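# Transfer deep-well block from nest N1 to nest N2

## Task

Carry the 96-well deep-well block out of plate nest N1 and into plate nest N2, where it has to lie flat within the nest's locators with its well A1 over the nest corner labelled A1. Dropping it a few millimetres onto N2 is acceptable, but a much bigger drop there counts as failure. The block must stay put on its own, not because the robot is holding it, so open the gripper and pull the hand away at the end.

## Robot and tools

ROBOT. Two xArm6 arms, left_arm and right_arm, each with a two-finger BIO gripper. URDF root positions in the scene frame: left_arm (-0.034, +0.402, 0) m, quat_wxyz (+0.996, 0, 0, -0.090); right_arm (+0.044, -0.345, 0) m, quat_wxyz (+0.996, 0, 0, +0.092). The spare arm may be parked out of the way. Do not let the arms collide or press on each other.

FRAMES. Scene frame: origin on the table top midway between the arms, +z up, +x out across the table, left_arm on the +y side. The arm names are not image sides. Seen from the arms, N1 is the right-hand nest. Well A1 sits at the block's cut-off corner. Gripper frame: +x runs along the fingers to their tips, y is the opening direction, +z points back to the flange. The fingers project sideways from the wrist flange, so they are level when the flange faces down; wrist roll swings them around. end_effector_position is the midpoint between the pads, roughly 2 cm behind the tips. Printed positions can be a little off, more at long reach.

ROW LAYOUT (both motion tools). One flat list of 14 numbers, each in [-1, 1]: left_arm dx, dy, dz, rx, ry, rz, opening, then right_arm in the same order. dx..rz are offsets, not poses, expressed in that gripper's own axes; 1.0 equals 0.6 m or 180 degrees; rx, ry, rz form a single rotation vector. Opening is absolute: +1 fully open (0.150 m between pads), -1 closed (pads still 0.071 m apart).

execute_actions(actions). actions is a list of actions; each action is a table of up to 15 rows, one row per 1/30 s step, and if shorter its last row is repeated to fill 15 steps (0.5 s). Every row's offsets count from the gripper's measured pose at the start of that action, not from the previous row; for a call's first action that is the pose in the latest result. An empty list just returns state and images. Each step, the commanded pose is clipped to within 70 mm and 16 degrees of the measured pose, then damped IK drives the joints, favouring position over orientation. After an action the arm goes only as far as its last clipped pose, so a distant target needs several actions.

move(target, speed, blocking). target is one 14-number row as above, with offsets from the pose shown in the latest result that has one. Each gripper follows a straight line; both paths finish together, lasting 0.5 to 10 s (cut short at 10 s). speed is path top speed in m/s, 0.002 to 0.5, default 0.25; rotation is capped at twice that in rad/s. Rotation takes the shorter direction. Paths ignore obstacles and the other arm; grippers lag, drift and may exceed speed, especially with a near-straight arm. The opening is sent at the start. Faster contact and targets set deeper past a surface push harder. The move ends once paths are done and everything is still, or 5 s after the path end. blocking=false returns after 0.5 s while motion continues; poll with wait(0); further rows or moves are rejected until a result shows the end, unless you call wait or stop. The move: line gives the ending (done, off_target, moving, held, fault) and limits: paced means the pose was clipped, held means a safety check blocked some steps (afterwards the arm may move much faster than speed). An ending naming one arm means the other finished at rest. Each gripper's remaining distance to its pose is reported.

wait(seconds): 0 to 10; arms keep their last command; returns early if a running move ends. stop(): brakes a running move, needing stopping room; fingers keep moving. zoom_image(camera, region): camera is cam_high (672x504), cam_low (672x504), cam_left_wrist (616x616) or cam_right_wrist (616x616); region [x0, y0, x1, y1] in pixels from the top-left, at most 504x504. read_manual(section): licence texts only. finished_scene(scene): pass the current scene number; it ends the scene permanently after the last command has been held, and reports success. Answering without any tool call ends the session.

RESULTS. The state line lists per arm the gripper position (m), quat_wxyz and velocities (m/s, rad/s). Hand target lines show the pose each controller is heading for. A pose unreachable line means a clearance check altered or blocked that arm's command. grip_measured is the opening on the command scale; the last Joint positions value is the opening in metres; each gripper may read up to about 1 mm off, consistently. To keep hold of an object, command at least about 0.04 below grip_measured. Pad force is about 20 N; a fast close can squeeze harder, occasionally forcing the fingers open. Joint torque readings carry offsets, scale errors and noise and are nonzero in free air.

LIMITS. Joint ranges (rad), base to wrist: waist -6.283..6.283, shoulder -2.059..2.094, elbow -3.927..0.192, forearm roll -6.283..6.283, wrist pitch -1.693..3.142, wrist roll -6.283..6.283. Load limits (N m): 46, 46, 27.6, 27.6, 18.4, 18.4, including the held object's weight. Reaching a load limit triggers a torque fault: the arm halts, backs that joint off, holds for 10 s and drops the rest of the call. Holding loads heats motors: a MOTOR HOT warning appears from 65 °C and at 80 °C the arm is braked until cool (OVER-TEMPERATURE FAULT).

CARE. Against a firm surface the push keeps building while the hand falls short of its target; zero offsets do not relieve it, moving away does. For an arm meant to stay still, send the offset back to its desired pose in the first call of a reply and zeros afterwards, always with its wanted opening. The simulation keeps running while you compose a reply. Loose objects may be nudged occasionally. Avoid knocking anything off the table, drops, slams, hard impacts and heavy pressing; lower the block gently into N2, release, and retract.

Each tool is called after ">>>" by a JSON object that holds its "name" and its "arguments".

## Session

>>> {"name": "execute_actions", "arguments": {"actions": []}}

Scene clock: 0.00 s.
left_arm: end_effector_position=(+0.1224, +0.2042, +0.1913) grip_measured=+0.98 end_effector_quat_wxyz=(+0.845, +0.282, +0.229, +0.394) end_effector_velocity=(-0.000, +0.000, -0.000) end_effector_angular_velocity=(+0.000, +0.001, +0.001) | right_arm: end_effector_position=(+0.4511, -0.6608, +0.1260) grip_measured=+1.00 end_effector_quat_wxyz=(+0.963, +0.107, +0.246, +0.026) end_effector_velocity=(+0.000, -0.000, +0.000) end_effector_angular_velocity=(-0.000, -0.001, -0.000)
Joint positions: left_arm=[-0.99  -0.07  -0.722 -0.466  1.415 -1.818  0.149] | right_arm=[-0.994  0.264 -1.109 -0.221  1.353 -0.761  0.15 ]
Joint velocities: left_arm=[-0.    -0.     0.001 -0.001  0.     0.     0.   ] | right_arm=[ 0.    -0.    -0.     0.    -0.001  0.     0.   ]
Joint torques (N m, as the arm reports them, + toward a larger angle): no reading
Hand target (left_arm): +0.122, +0.204, +0.191; +0.845, +0.282, +0.229, +0.394
Hand target (right_arm): +0.451, -0.661, +0.126; +0.963, +0.107, +0.246, +0.026

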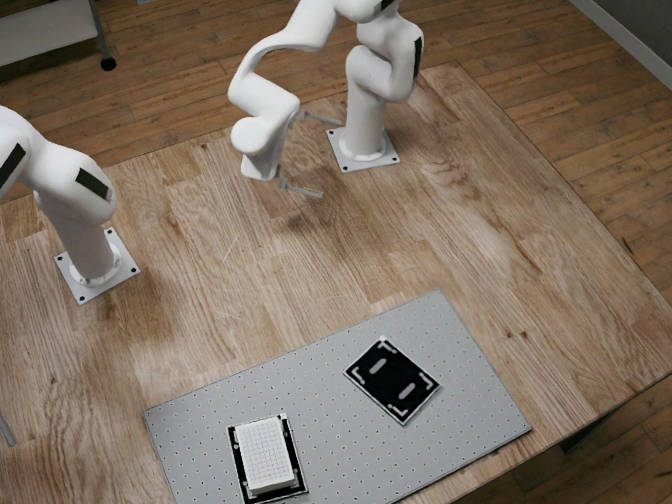

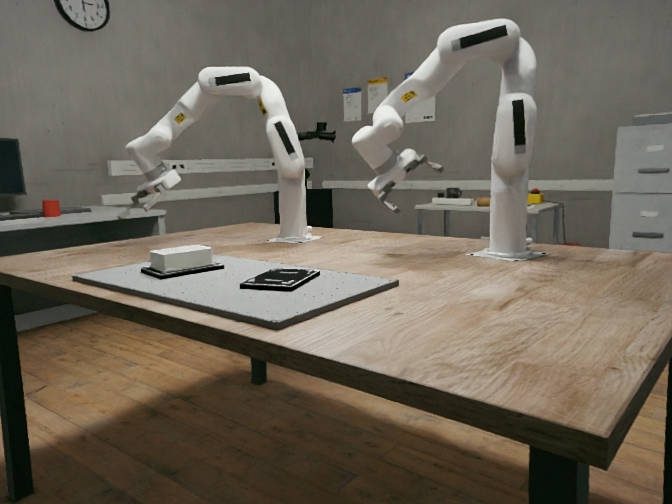

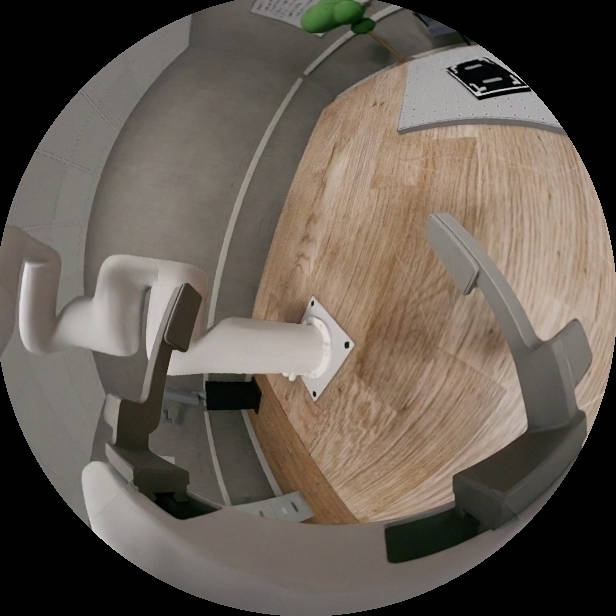

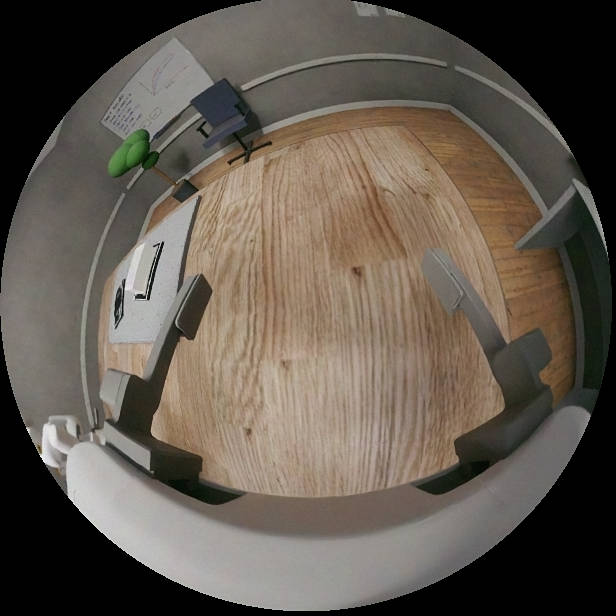

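>>> {"name": "zoom_image", "arguments": {"camera": "cam_high", "region": [215, 400, 319, 504]}}

>>> {"name": "zoom_image", "arguments": {"camera": "cam_high", "region": [335, 325, 447, 437]}}

Region (215, 400, 319, 504) of cam_high's 672x504 image, scaled by 4.846, with more detail than that image has.

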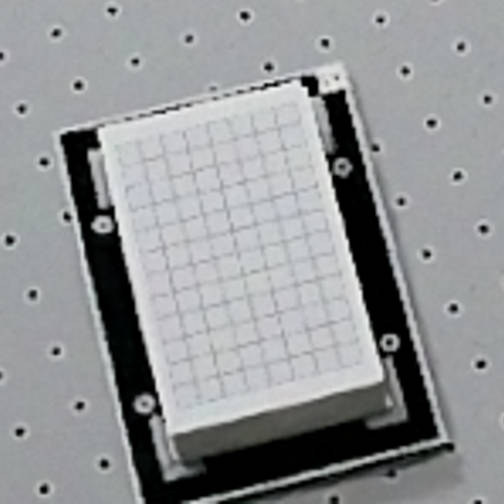

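Region (335, 325, 447, 437) of cam_high's 672x504 image, scaled by 4.500, with more detail than that image has.

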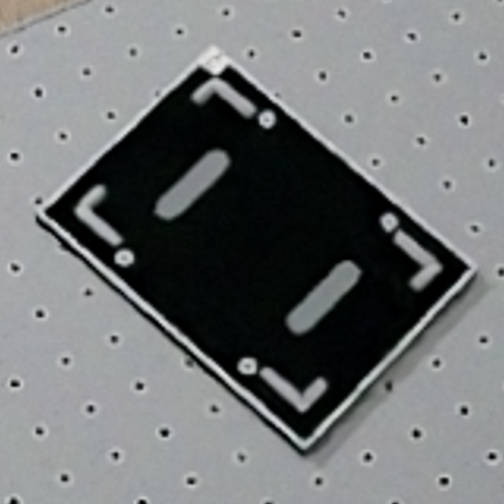

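>>> {"name": "move", "arguments": {"target": [-0.130,0.032,-0.058,0.0183,-0.073,-0.0818,0.98, 0.3742,0.8122,-0.0537,-0.0549,-0.1643,-0.0714,0.3], "speed": 0.35}}

>>> {"name": "zoom_image", "arguments": {"camera": "cam_high", "region": [190, 354, 340, 504]}}

Scene clock: 21.60 s.
left_arm: end_effector_position=(+0.0457, +0.1629, +0.1914) grip_measured=+0.98 end_effector_quat_wxyz=(+0.900, +0.317, +0.175, +0.241) end_effector_velocity=(-0.000, -0.001, +0.000) end_effector_angular_velocity=(-0.001, +0.001, -0.001) | right_arm: end_effector_position=(+0.6347, -0.1588, +0.0976) grip_measured=+0.30 end_effector_quat_wxyz=(+0.996, -0.004, +0.001, -0.088) end_effector_velocity=(-0.000, +0.002, -0.002) end_effector_angular_velocity=(-0.006, +0.003, -0.001)
Joint positions: left_arm=[-1.338 -0.07  -0.721 -0.465  1.415 -1.818  0.149] | right_arm=[ 0.262  0.46  -1.002 -0.011  0.546  0.631  0.122]
Joint velocities: left_arm=[-0.001  0.    -0.002 -0.001  0.001  0.     0.   ] | right_arm=[ 0.004  0.007 -0.007 -0.008  0.005  0.012  0.   ]
Joint torques (N m, as the arm reports them, + toward a larger angle): left_arm=[ -0.89 -11.28 -14.88  -0.13   0.21  -0.64] | right_arm=[ -0.29 -26.09 -14.65  -0.46  -1.2   -0.38]
Hand target (left_arm): +0.046, +0.163, +0.191; +0.900, +0.317, +0.175, +0.241
Hand target (right_arm): +0.635, -0.158, +0.097; +0.996, -0.004, +0.001, -0.087
Off the commanded pose (left_arm): 0.001 m, 0 deg.
Off the commanded pose (right_arm): 0.004 m, 0 deg.
move: off_target (right_arm)

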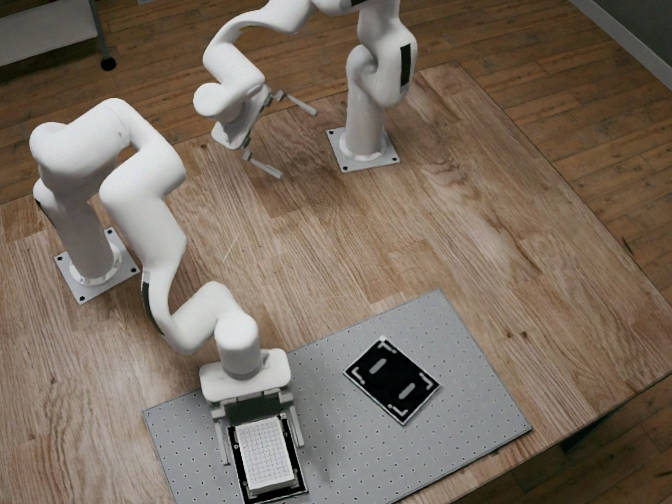

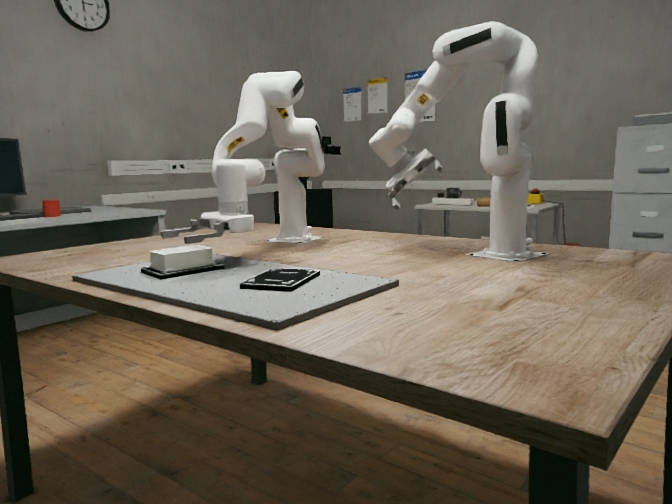

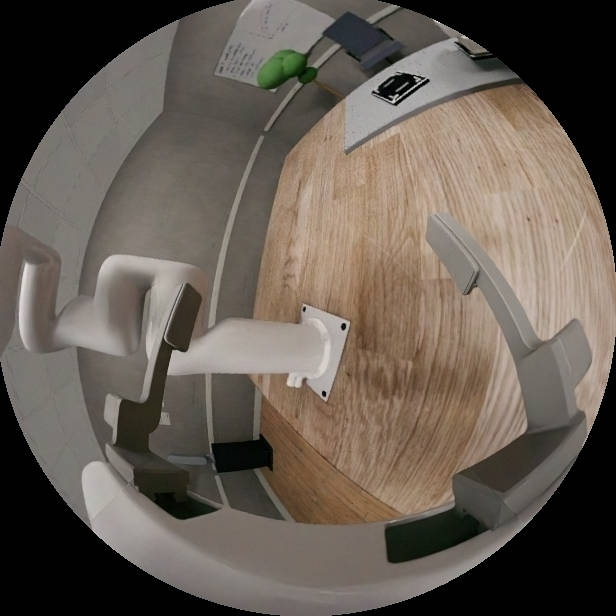

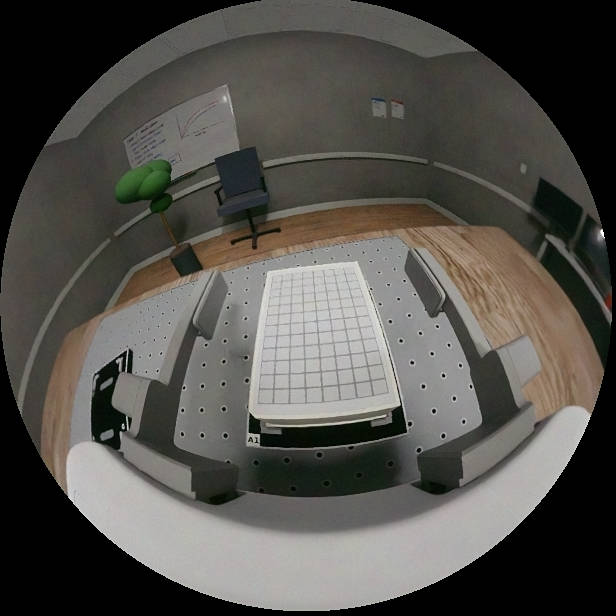

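Region (190, 354, 340, 504) of cam_high's 672x504 image, scaled by 3.360, with more detail than that image has.

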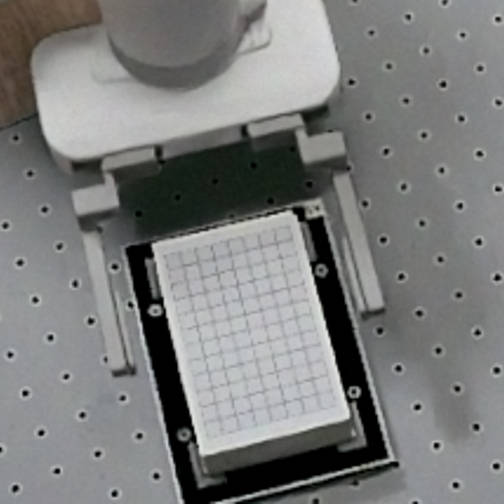

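>>> {"name": "move", "arguments": {"target": [0,0,0,0,0,0,0.98, 0,0.002,-0.081,0.0026,-0.0006,0,-0.25], "speed": 0.08}}

>>> {"name": "zoom_image", "arguments": {"camera": "cam_high", "region": [215, 400, 319, 504]}}

>>> {"name": "zoom_image", "arguments": {"camera": "cam_right_wrist", "region": [160, 190, 500, 480]}}

Scene clock: 25.60 s.
left_arm: end_effector_position=(+0.0457, +0.1629, +0.1914) grip_measured=+0.98 end_effector_quat_wxyz=(+0.900, +0.317, +0.175, +0.241) end_effector_velocity=(-0.000, -0.000, -0.000) end_effector_angular_velocity=(-0.001, +0.001, -0.000) | right_arm: end_effector_position=(+0.6352, -0.1578, +0.0497) grip_measured=-0.25 end_effector_quat_wxyz=(+0.996, +0.000, -0.001, -0.088) end_effector_velocity=(+0.001, +0.000, +0.000) end_effector_angular_velocity=(+0.002, -0.003, -0.001)
Joint positions: left_arm=[-1.338 -0.07  -0.721 -0.465  1.415 -1.818  0.149] | right_arm=[ 0.263  0.589 -1.023 -0.001  0.432  0.623  0.101]
Joint velocities: left_arm=[-0.     0.    -0.001 -0.001  0.     0.001 -0.   ] | right_arm=[-0.     0.002 -0.002  0.001 -0.004 -0.     0.   ]
Joint torques (N m, as the arm reports them, + toward a larger angle): left_arm=[ -1.   -11.48 -14.94  -0.12   0.23  -0.68] | right_arm=[ -0.89 -27.16 -13.4    0.14  -1.24  -0.32]
Hand target (left_arm): +0.046, +0.163, +0.191; +0.900, +0.317, +0.175, +0.241
Hand target (right_arm): +0.635, -0.158, +0.049; +0.996, +0.000, -0.001, -0.088
Off the commanded pose (left_arm): 0.000 m, 0 deg.
Off the commanded pose (right_arm): 0.001 m, 0 deg.
move: done

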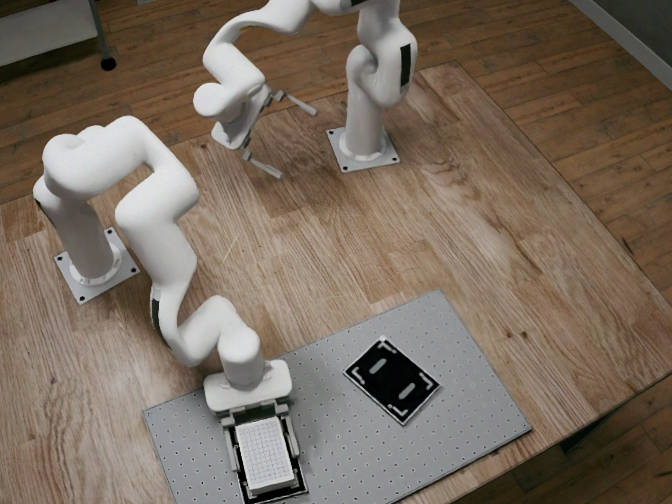

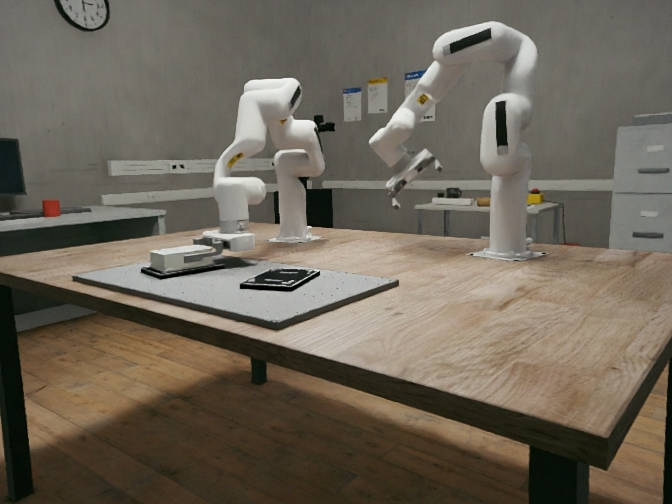

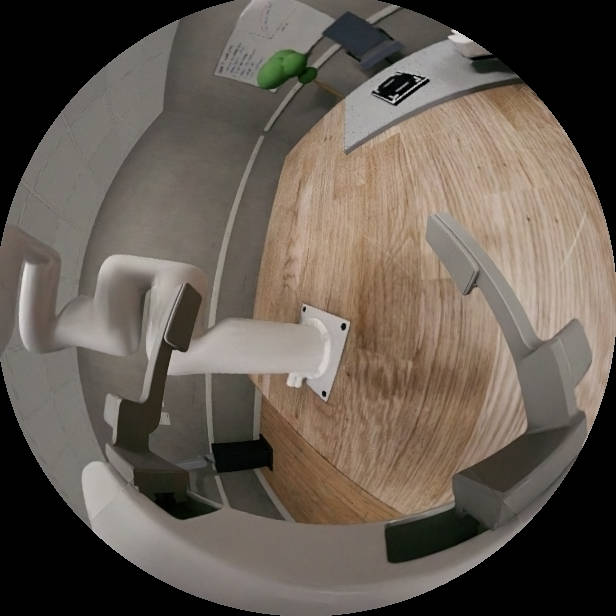

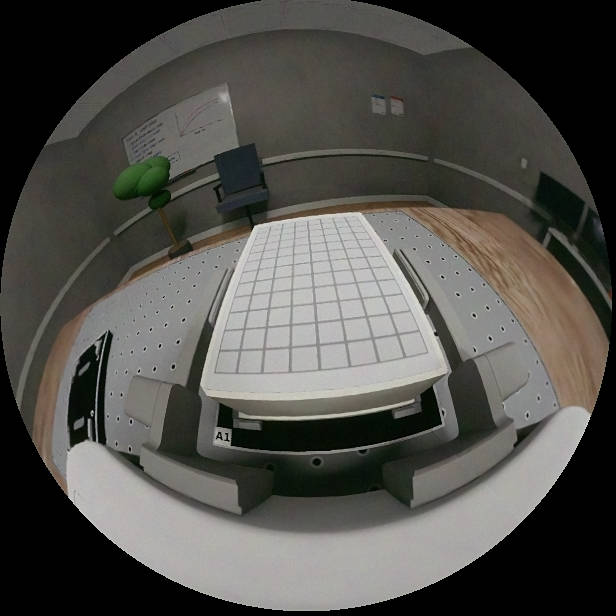

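Region (215, 400, 319, 504) of cam_high's 672x504 image, scaled by 4.846, with more detail than that image has.

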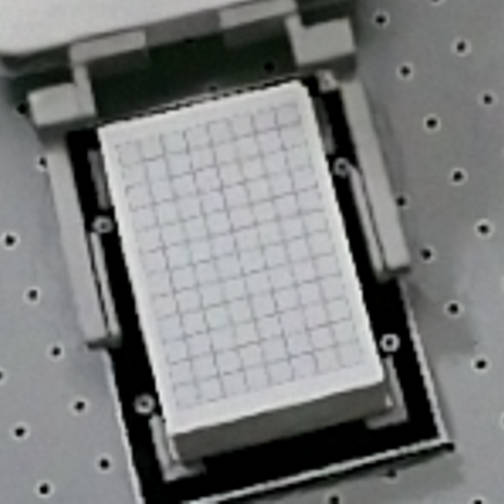

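Region (160, 190, 500, 480) of cam_right_wrist's 616x616 image, scaled by 1.482, with more detail than that image has; it fills the top 430 rows of this view, and the rest is white.

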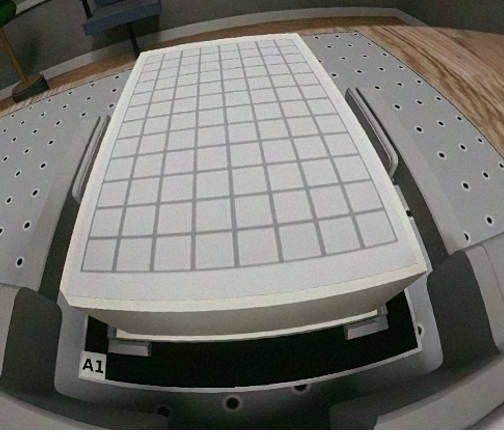

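>>> {"name": "execute_actions", "arguments": {"actions": [[[0,0,0,0,0,0,0.98,0,0.0004,-0.0005,0,0,0,-0.35],[0,0,0,0,0,0,0.98,0,0.0008,-0.0005,0,0,0,-0.45],[0,0,0,0,0,0,0.98,0,0.0008,-0.0005,0,0,0,-0.53],[0,0,0,0,0,0,0.98,0,0.0008,-0.0005,0,0,0,-0.58],[0,0,0,0,0,0,0.98,0,0.0008,-0.0005,0,0,0,-0.61],[0,0,0,0,0,0,0.98,0,0.0008,-0.0005,0,0,0,-0.63],[0,0,0,0,0,0,0.98,0,0.0008,-0.0005,0,0,0,-0.65],[0,0,0,0,0,0,0.98,0,0.0008,-0.0005,0,0,0,-0.665],[0,0,0,0,0,0,0.98,0,0.0008,-0.0005,0,0,0,-0.68],[0,0,0,0,0,0,0.98,0,0.0008,-0.0005,0,0,0,-0.695],[0,0,0,0,0,0,0.98,0,0.0008,-0.0005,0,0,0,-0.71],[0,0,0,0,0,0,0.98,0,0.0008,-0.0005,0,0,0,-0.73],[0,0,0,0,0,0,0.98,0,0.0008,-0.0005,0,0,0,-0.75],[0,0,0,0,0,0,0.98,0,0.0008,-0.0005,0,0,0,-0.78],[0,0,0,0,0,0,0.98,0,0.0008,-0.0005,0,0,0,-0.83]]]}}

>>> {"name": "zoom_image", "arguments": {"camera": "cam_right_wrist", "region": [200, 350, 460, 480]}}

Scene clock: 35.00 s.
left_arm: end_effector_position=(+0.0457, +0.1629, +0.1914) grip_measured=+0.98 end_effector_quat_wxyz=(+0.900, +0.317, +0.175, +0.241) end_effector_velocity=(+0.000, +0.000, +0.000) end_effector_angular_velocity=(+0.000, -0.001, +0.001) | right_arm: end_effector_position=(+0.6353, -0.1573, +0.0494) grip_measured=-0.70 end_effector_quat_wxyz=(+0.996, +0.000, -0.001, -0.088) end_effector_velocity=(+0.000, +0.000, +0.000) end_effector_angular_velocity=(-0.000, -0.001, +0.001)
Joint positions: left_arm=[-1.338 -0.07  -0.721 -0.465  1.415 -1.818  0.149] | right_arm=[ 0.264  0.591 -1.025 -0.001  0.432  0.624  0.083]
Joint velocities: left_arm=[ 0.    -0.    -0.    -0.     0.    -0.001  0.   ] | right_arm=[ 0.    -0.    -0.    -0.001 -0.001  0.     0.   ]
Joint torques (N m, as the arm reports them, + toward a larger angle): left_arm=[ -0.72 -11.17 -14.72  -0.3    0.31  -0.67] | right_arm=[ -0.77 -28.48 -14.15  -0.54  -1.27  -0.85]
Hand target (left_arm): +0.046, +0.163, +0.191; +0.900, +0.317, +0.175, +0.241
Hand target (right_arm): +0.635, -0.157, +0.049; +0.996, +0.000, -0.001, -0.088
Off the commanded pose (left_arm): 0.000 m, 0 deg.
Off the commanded pose (right_arm): 0.000 m, 0 deg.

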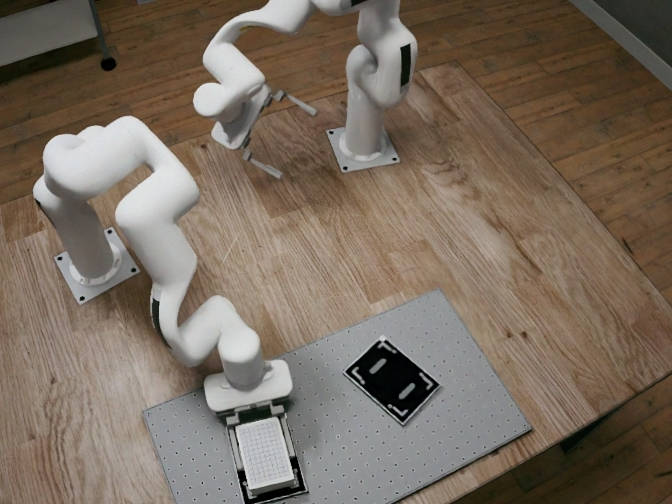

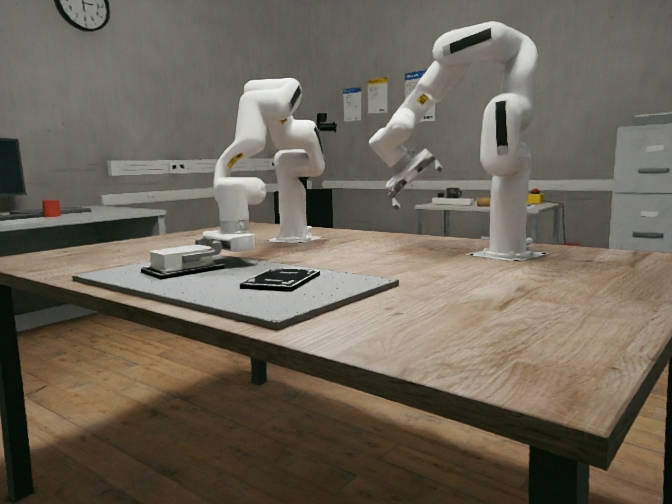

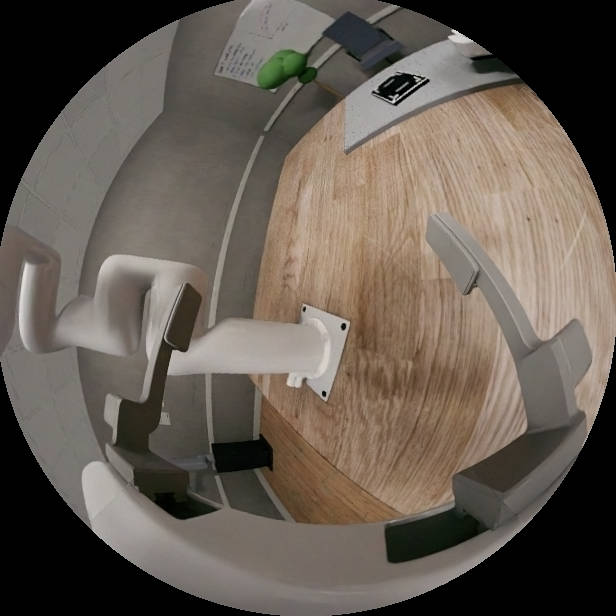

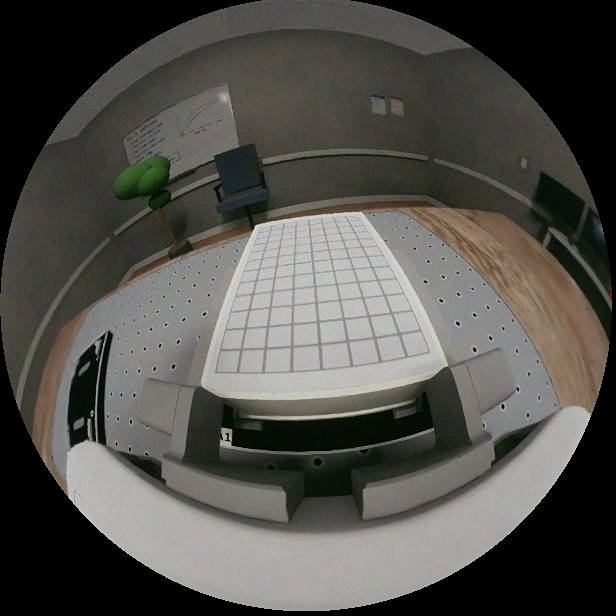

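Region (200, 350, 460, 480) of cam_right_wrist's 616x616 image, scaled by 1.938, with more detail than that image has.

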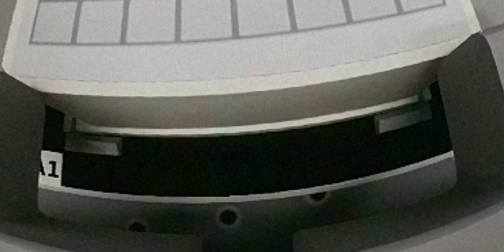

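>>> {"name": "move", "arguments": {"target": [0,0,0,0,0,0,0.98, 0,0,0.0233,0,0,0,-0.83], "speed": 0.04}}

>>> {"name": "zoom_image", "arguments": {"camera": "cam_right_wrist", "region": [215, 395, 295, 460]}}

>>> {"name": "zoom_image", "arguments": {"camera": "cam_right_wrist", "region": [365, 385, 445, 450]}}

>>> {"name": "zoom_image", "arguments": {"camera": "cam_right_wrist", "region": [200, 350, 460, 480]}}

Scene clock: 38.57 s.
left_arm: end_effector_position=(+0.0457, +0.1629, +0.1914) grip_measured=+0.98 end_effector_quat_wxyz=(+0.900, +0.317, +0.175, +0.241) end_effector_velocity=(-0.000, -0.000, +0.000) end_effector_angular_velocity=(+0.000, -0.000, +0.001) | right_arm: end_effector_position=(+0.6351, -0.1574, +0.0631) grip_measured=-0.70 end_effector_quat_wxyz=(+0.996, +0.000, -0.001, -0.088) end_effector_velocity=(-0.002, -0.001, -0.002) end_effector_angular_velocity=(-0.003, +0.006, +0.001)
Joint positions: left_arm=[-1.338 -0.07  -0.721 -0.465  1.415 -1.818  0.149] | right_arm=[ 0.264  0.553 -1.015 -0.001  0.461  0.624  0.083]
Joint velocities: left_arm=[-0.     0.    -0.001 -0.     0.    -0.001 -0.   ] | right_arm=[ 0.     0.002  0.002 -0.001  0.002 -0.     0.   ]
Joint torques (N m, as the arm reports them, + toward a larger angle): left_arm=[ -0.77 -11.11 -14.89  -0.14   0.24  -0.64] | right_arm=[  0.11 -27.71 -14.91  -0.45  -2.01  -0.47]
Hand target (left_arm): +0.046, +0.163, +0.191; +0.900, +0.317, +0.175, +0.241
Hand target (right_arm): +0.635, -0.157, +0.063; +0.996, +0.000, -0.001, -0.088
Off the commanded pose (left_arm): 0.000 m, 0 deg.
Off the commanded pose (right_arm): 0.000 m, 0 deg.
move: done

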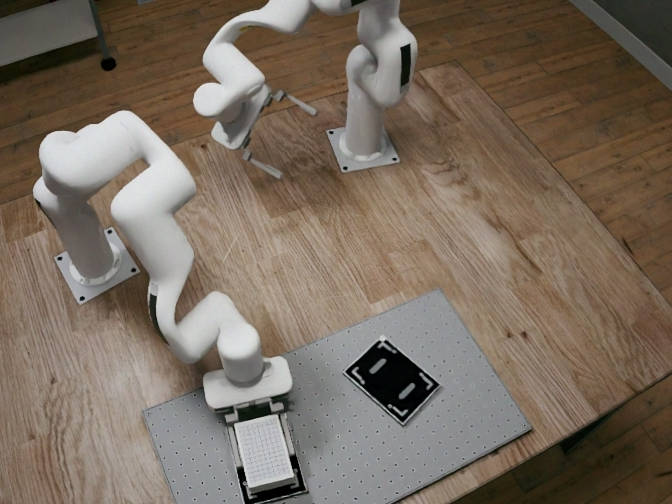

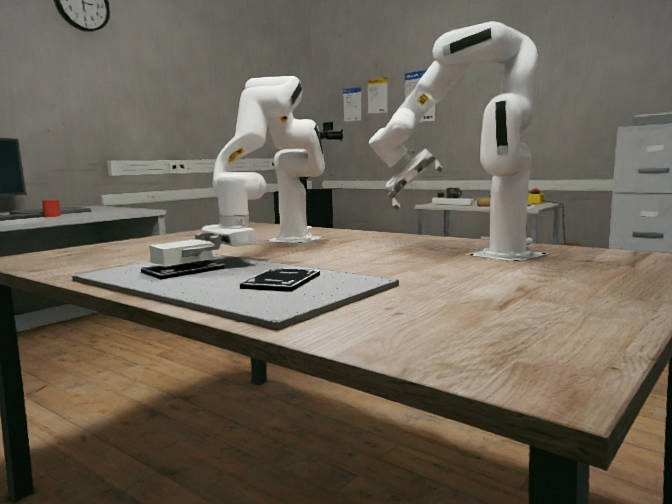

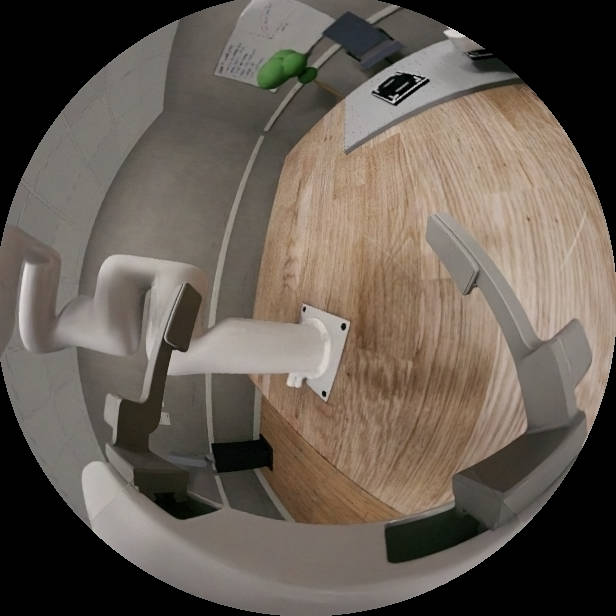

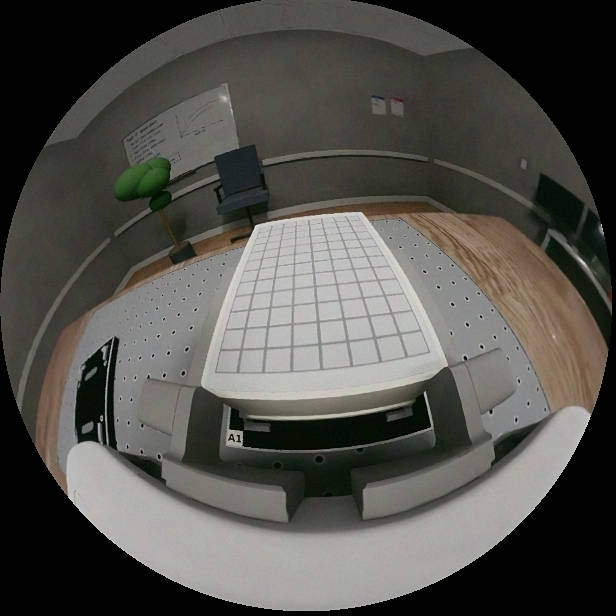

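Region (215, 395, 295, 460) of cam_right_wrist's 616x616 image, scaled by 6.300, with more detail than that image has; it fills the top 410 rows of this view, and the rest is white.

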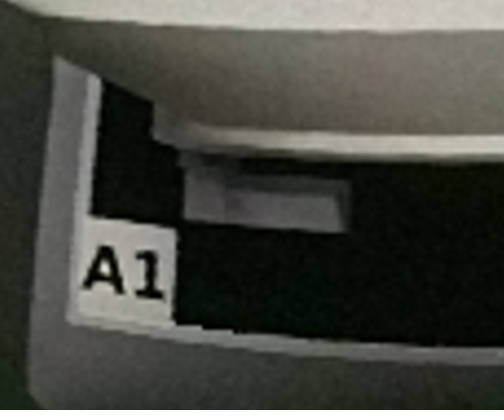

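Region (365, 385, 445, 450) of cam_right_wrist's 616x616 image, scaled by 6.300, with more detail than that image has; it fills the top 410 rows of this view, and the rest is white.

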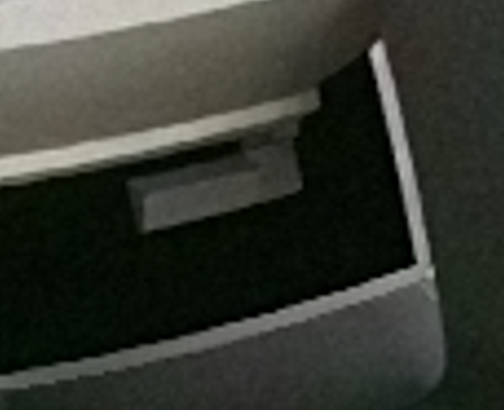

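Region (200, 350, 460, 480) of cam_right_wrist's 616x616 image, scaled by 1.938, with more detail than that image has.

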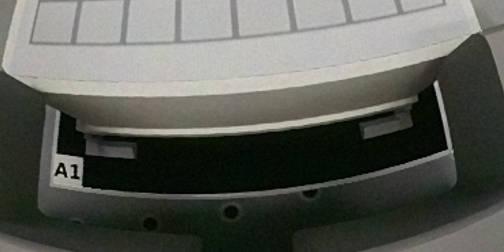

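>>> {"name": "move", "arguments": {"target": [0,0,0,0,0,0,0.98, -0.1577,0.4754,0.0,0,0,0.1617,-0.83], "speed": 0.2}}

>>> {"name": "zoom_image", "arguments": {"camera": "cam_right_wrist", "region": [215, 395, 295, 460]}}

>>> {"name": "zoom_image", "arguments": {"camera": "cam_right_wrist", "region": [365, 385, 445, 450]}}

Scene clock: 43.63 s.
left_arm: end_effector_position=(+0.0457, +0.1629, +0.1914) grip_measured=+0.98 end_effector_quat_wxyz=(+0.900, +0.317, +0.175, +0.241) end_effector_velocity=(-0.000, +0.000, -0.000) end_effector_angular_velocity=(+0.001, -0.000, -0.001) | right_arm: end_effector_position=(+0.5930, +0.1393, +0.0632) grip_measured=-0.70 end_effector_quat_wxyz=(+0.986, -0.001, -0.001, +0.165) end_effector_velocity=(-0.000, +0.003, +0.001) end_effector_angular_velocity=(+0.001, -0.002, +0.004)
Joint positions: left_arm=[-1.338 -0.07  -0.721 -0.465  1.415 -1.818  0.149] | right_arm=[ 0.635  0.812 -1.503 -0.005  0.69   0.49   0.083]
Joint velocities: left_arm=[-0.001  0.     0.002 -0.    -0.001  0.     0.   ] | right_arm=[ 0.003  0.002 -0.007 -0.001  0.003  0.     0.   ]
Joint torques (N m, as the arm reports them, + toward a larger angle): left_arm=[ -0.94 -11.34 -14.98  -0.1    0.3   -0.7 ] | right_arm=[ -0.62 -33.51 -17.42  -0.34  -1.93  -0.22]
Hand target (left_arm): +0.046, +0.163, +0.191; +0.900, +0.317, +0.175, +0.241
Hand target (right_arm): +0.593, +0.140, +0.063; +0.986, -0.001, -0.002, +0.166
Off the commanded pose (left_arm): 0.000 m, 0 deg.
Off the commanded pose (right_arm): 0.002 m, 0 deg.
move: done

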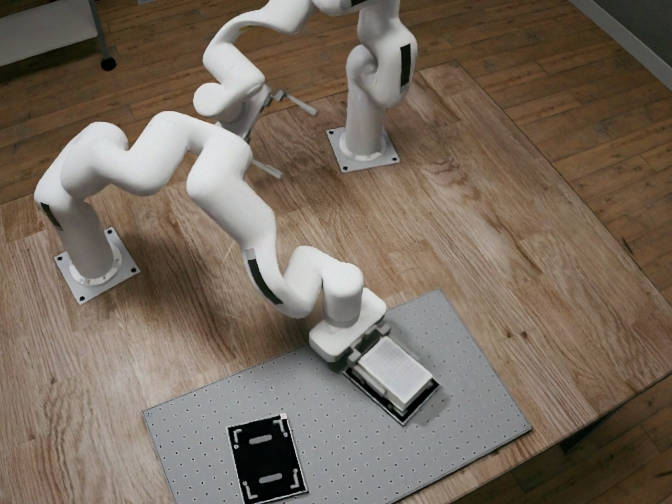

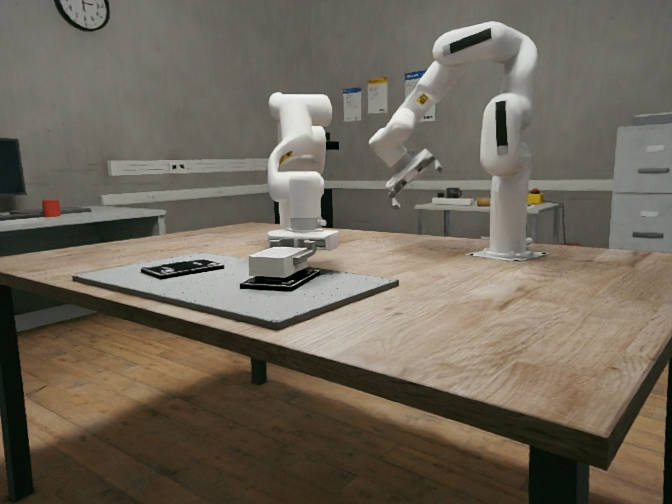

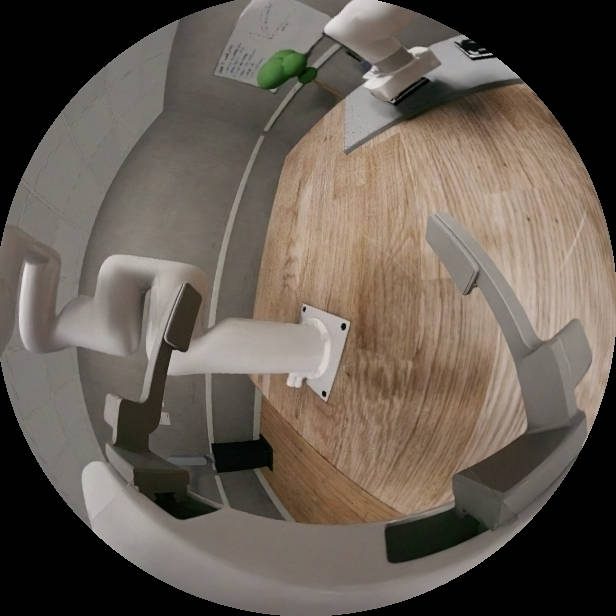

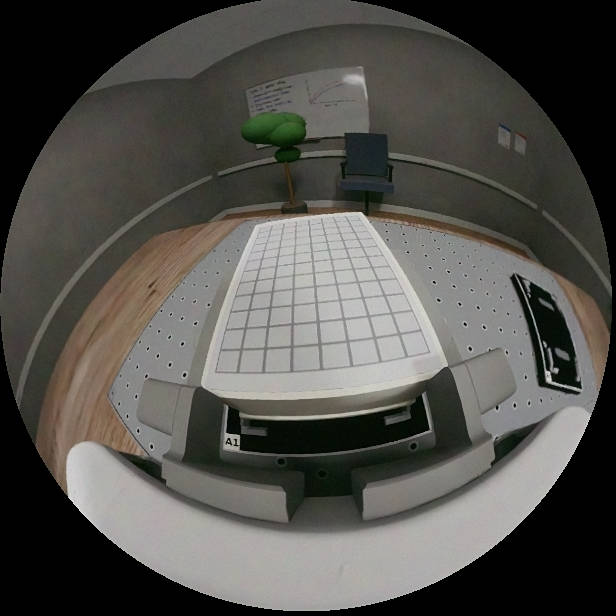

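Region (215, 395, 295, 460) of cam_right_wrist's 616x616 image, scaled by 6.300, with more detail than that image has; it fills the top 410 rows of this view, and the rest is white.

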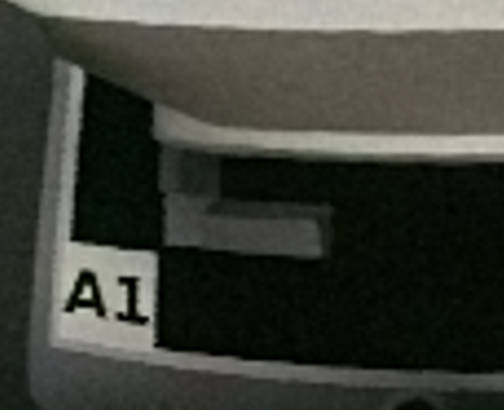

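Region (365, 385, 445, 450) of cam_right_wrist's 616x616 image, scaled by 6.300, with more detail than that image has; it fills the top 410 rows of this view, and the rest is white.

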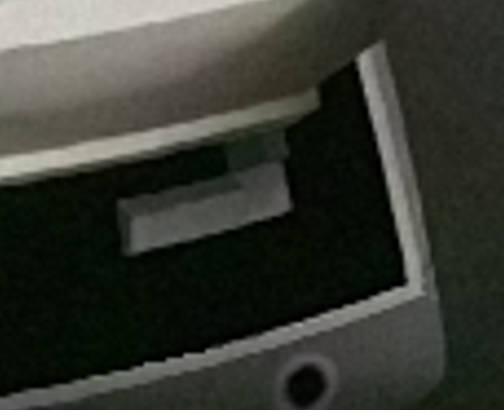

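>>> {"name": "move", "arguments": {"target": [0,0,0,0,0,0,0.98, -0.0034,0.00345,0.0006,0.0005,0,0.0024,-0.83], "speed": 0.04}}

>>> {"name": "zoom_image", "arguments": {"camera": "cam_right_wrist", "region": [215, 395, 295, 460]}}

>>> {"name": "zoom_image", "arguments": {"camera": "cam_right_wrist", "region": [365, 385, 445, 450]}}

Scene clock: 52.07 s.
left_arm: end_effector_position=(+0.0457, +0.1629, +0.1914) grip_measured=+0.98 end_effector_quat_wxyz=(+0.900, +0.317, +0.175, +0.241) end_effector_velocity=(-0.000, -0.001, +0.000) end_effector_angular_velocity=(-0.004, +0.001, -0.001) | right_arm: end_effector_position=(+0.5905, +0.1406, +0.0636) grip_measured=-0.70 end_effector_quat_wxyz=(+0.986, -0.000, -0.001, +0.169) end_effector_velocity=(-0.000, +0.000, +0.001) end_effector_angular_velocity=(+0.000, -0.000, +0.001)
Joint positions: left_arm=[-1.338 -0.07  -0.721 -0.465  1.415 -1.818  0.149] | right_arm=[ 0.637  0.807 -1.495 -0.003  0.686  0.484  0.083]
Joint velocities: left_arm=[-0.    -0.    -0.002 -0.    -0.     0.001 -0.   ] | right_arm=[-0.    -0.002  0.001  0.     0.    -0.001  0.   ]
Joint torques (N m, as the arm reports them, + toward a larger angle): left_arm=[ -0.9  -11.42 -14.96  -0.06   0.23  -0.59] | right_arm=[ -0.45 -33.18 -17.61  -0.41  -1.79  -0.63]
Hand target (left_arm): +0.046, +0.163, +0.191; +0.900, +0.317, +0.175, +0.241
Hand target (right_arm): +0.590, +0.141, +0.064; +0.986, -0.000, -0.001, +0.169
Off the commanded pose (left_arm): 0.000 m, 0 deg.
Off the commanded pose (right_arm): 0.000 m, 0 deg.
move: done

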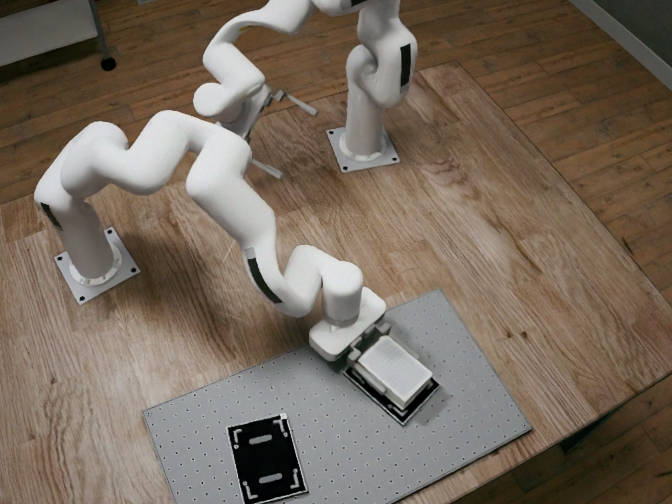

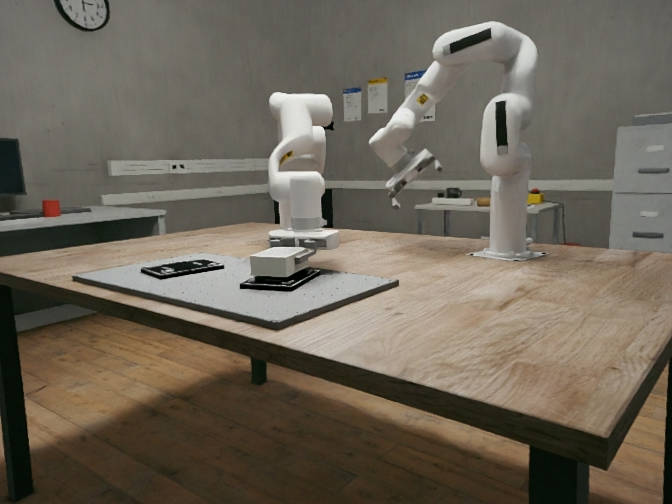

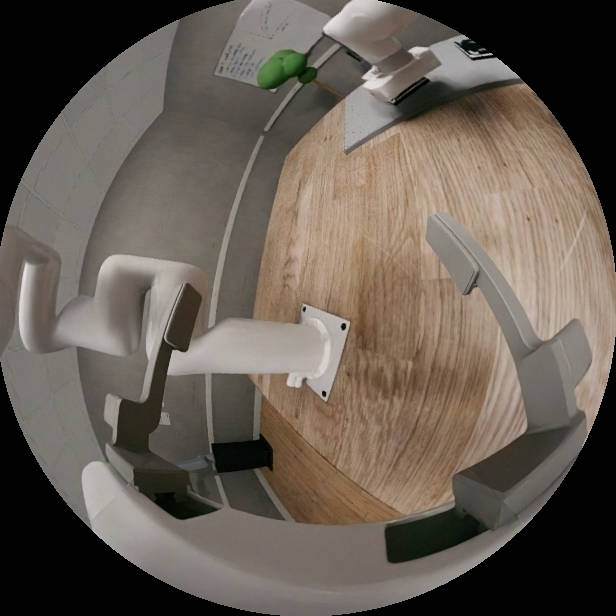

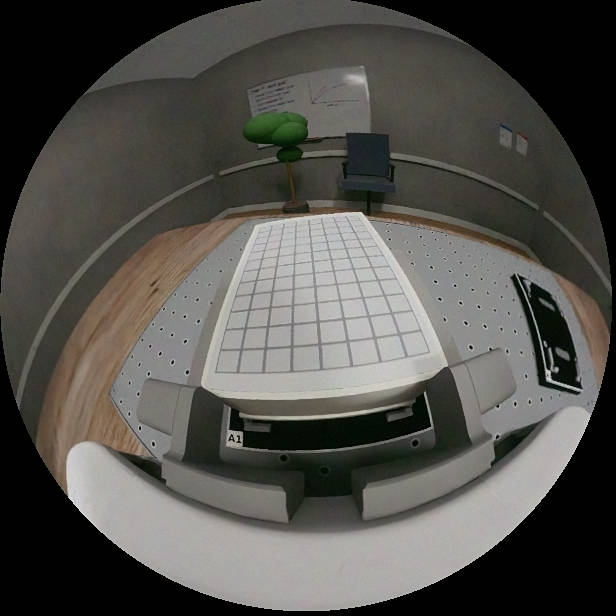

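Region (215, 395, 295, 460) of cam_right_wrist's 616x616 image, scaled by 6.300, with more detail than that image has; it fills the top 410 rows of this view, and the rest is white.

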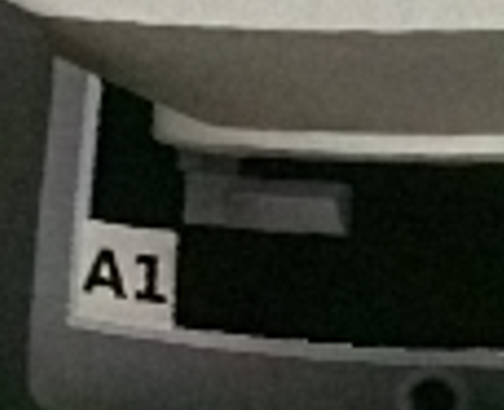

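Region (365, 385, 445, 450) of cam_right_wrist's 616x616 image, scaled by 6.300, with more detail than that image has; it fills the top 410 rows of this view, and the rest is white.

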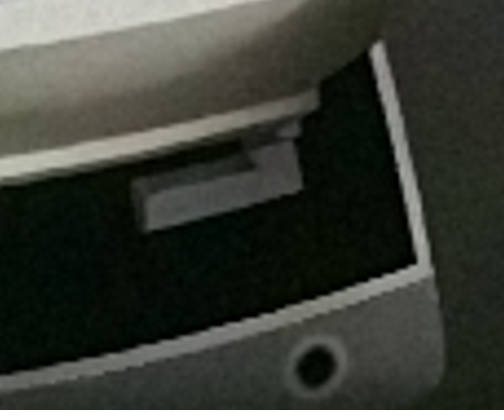

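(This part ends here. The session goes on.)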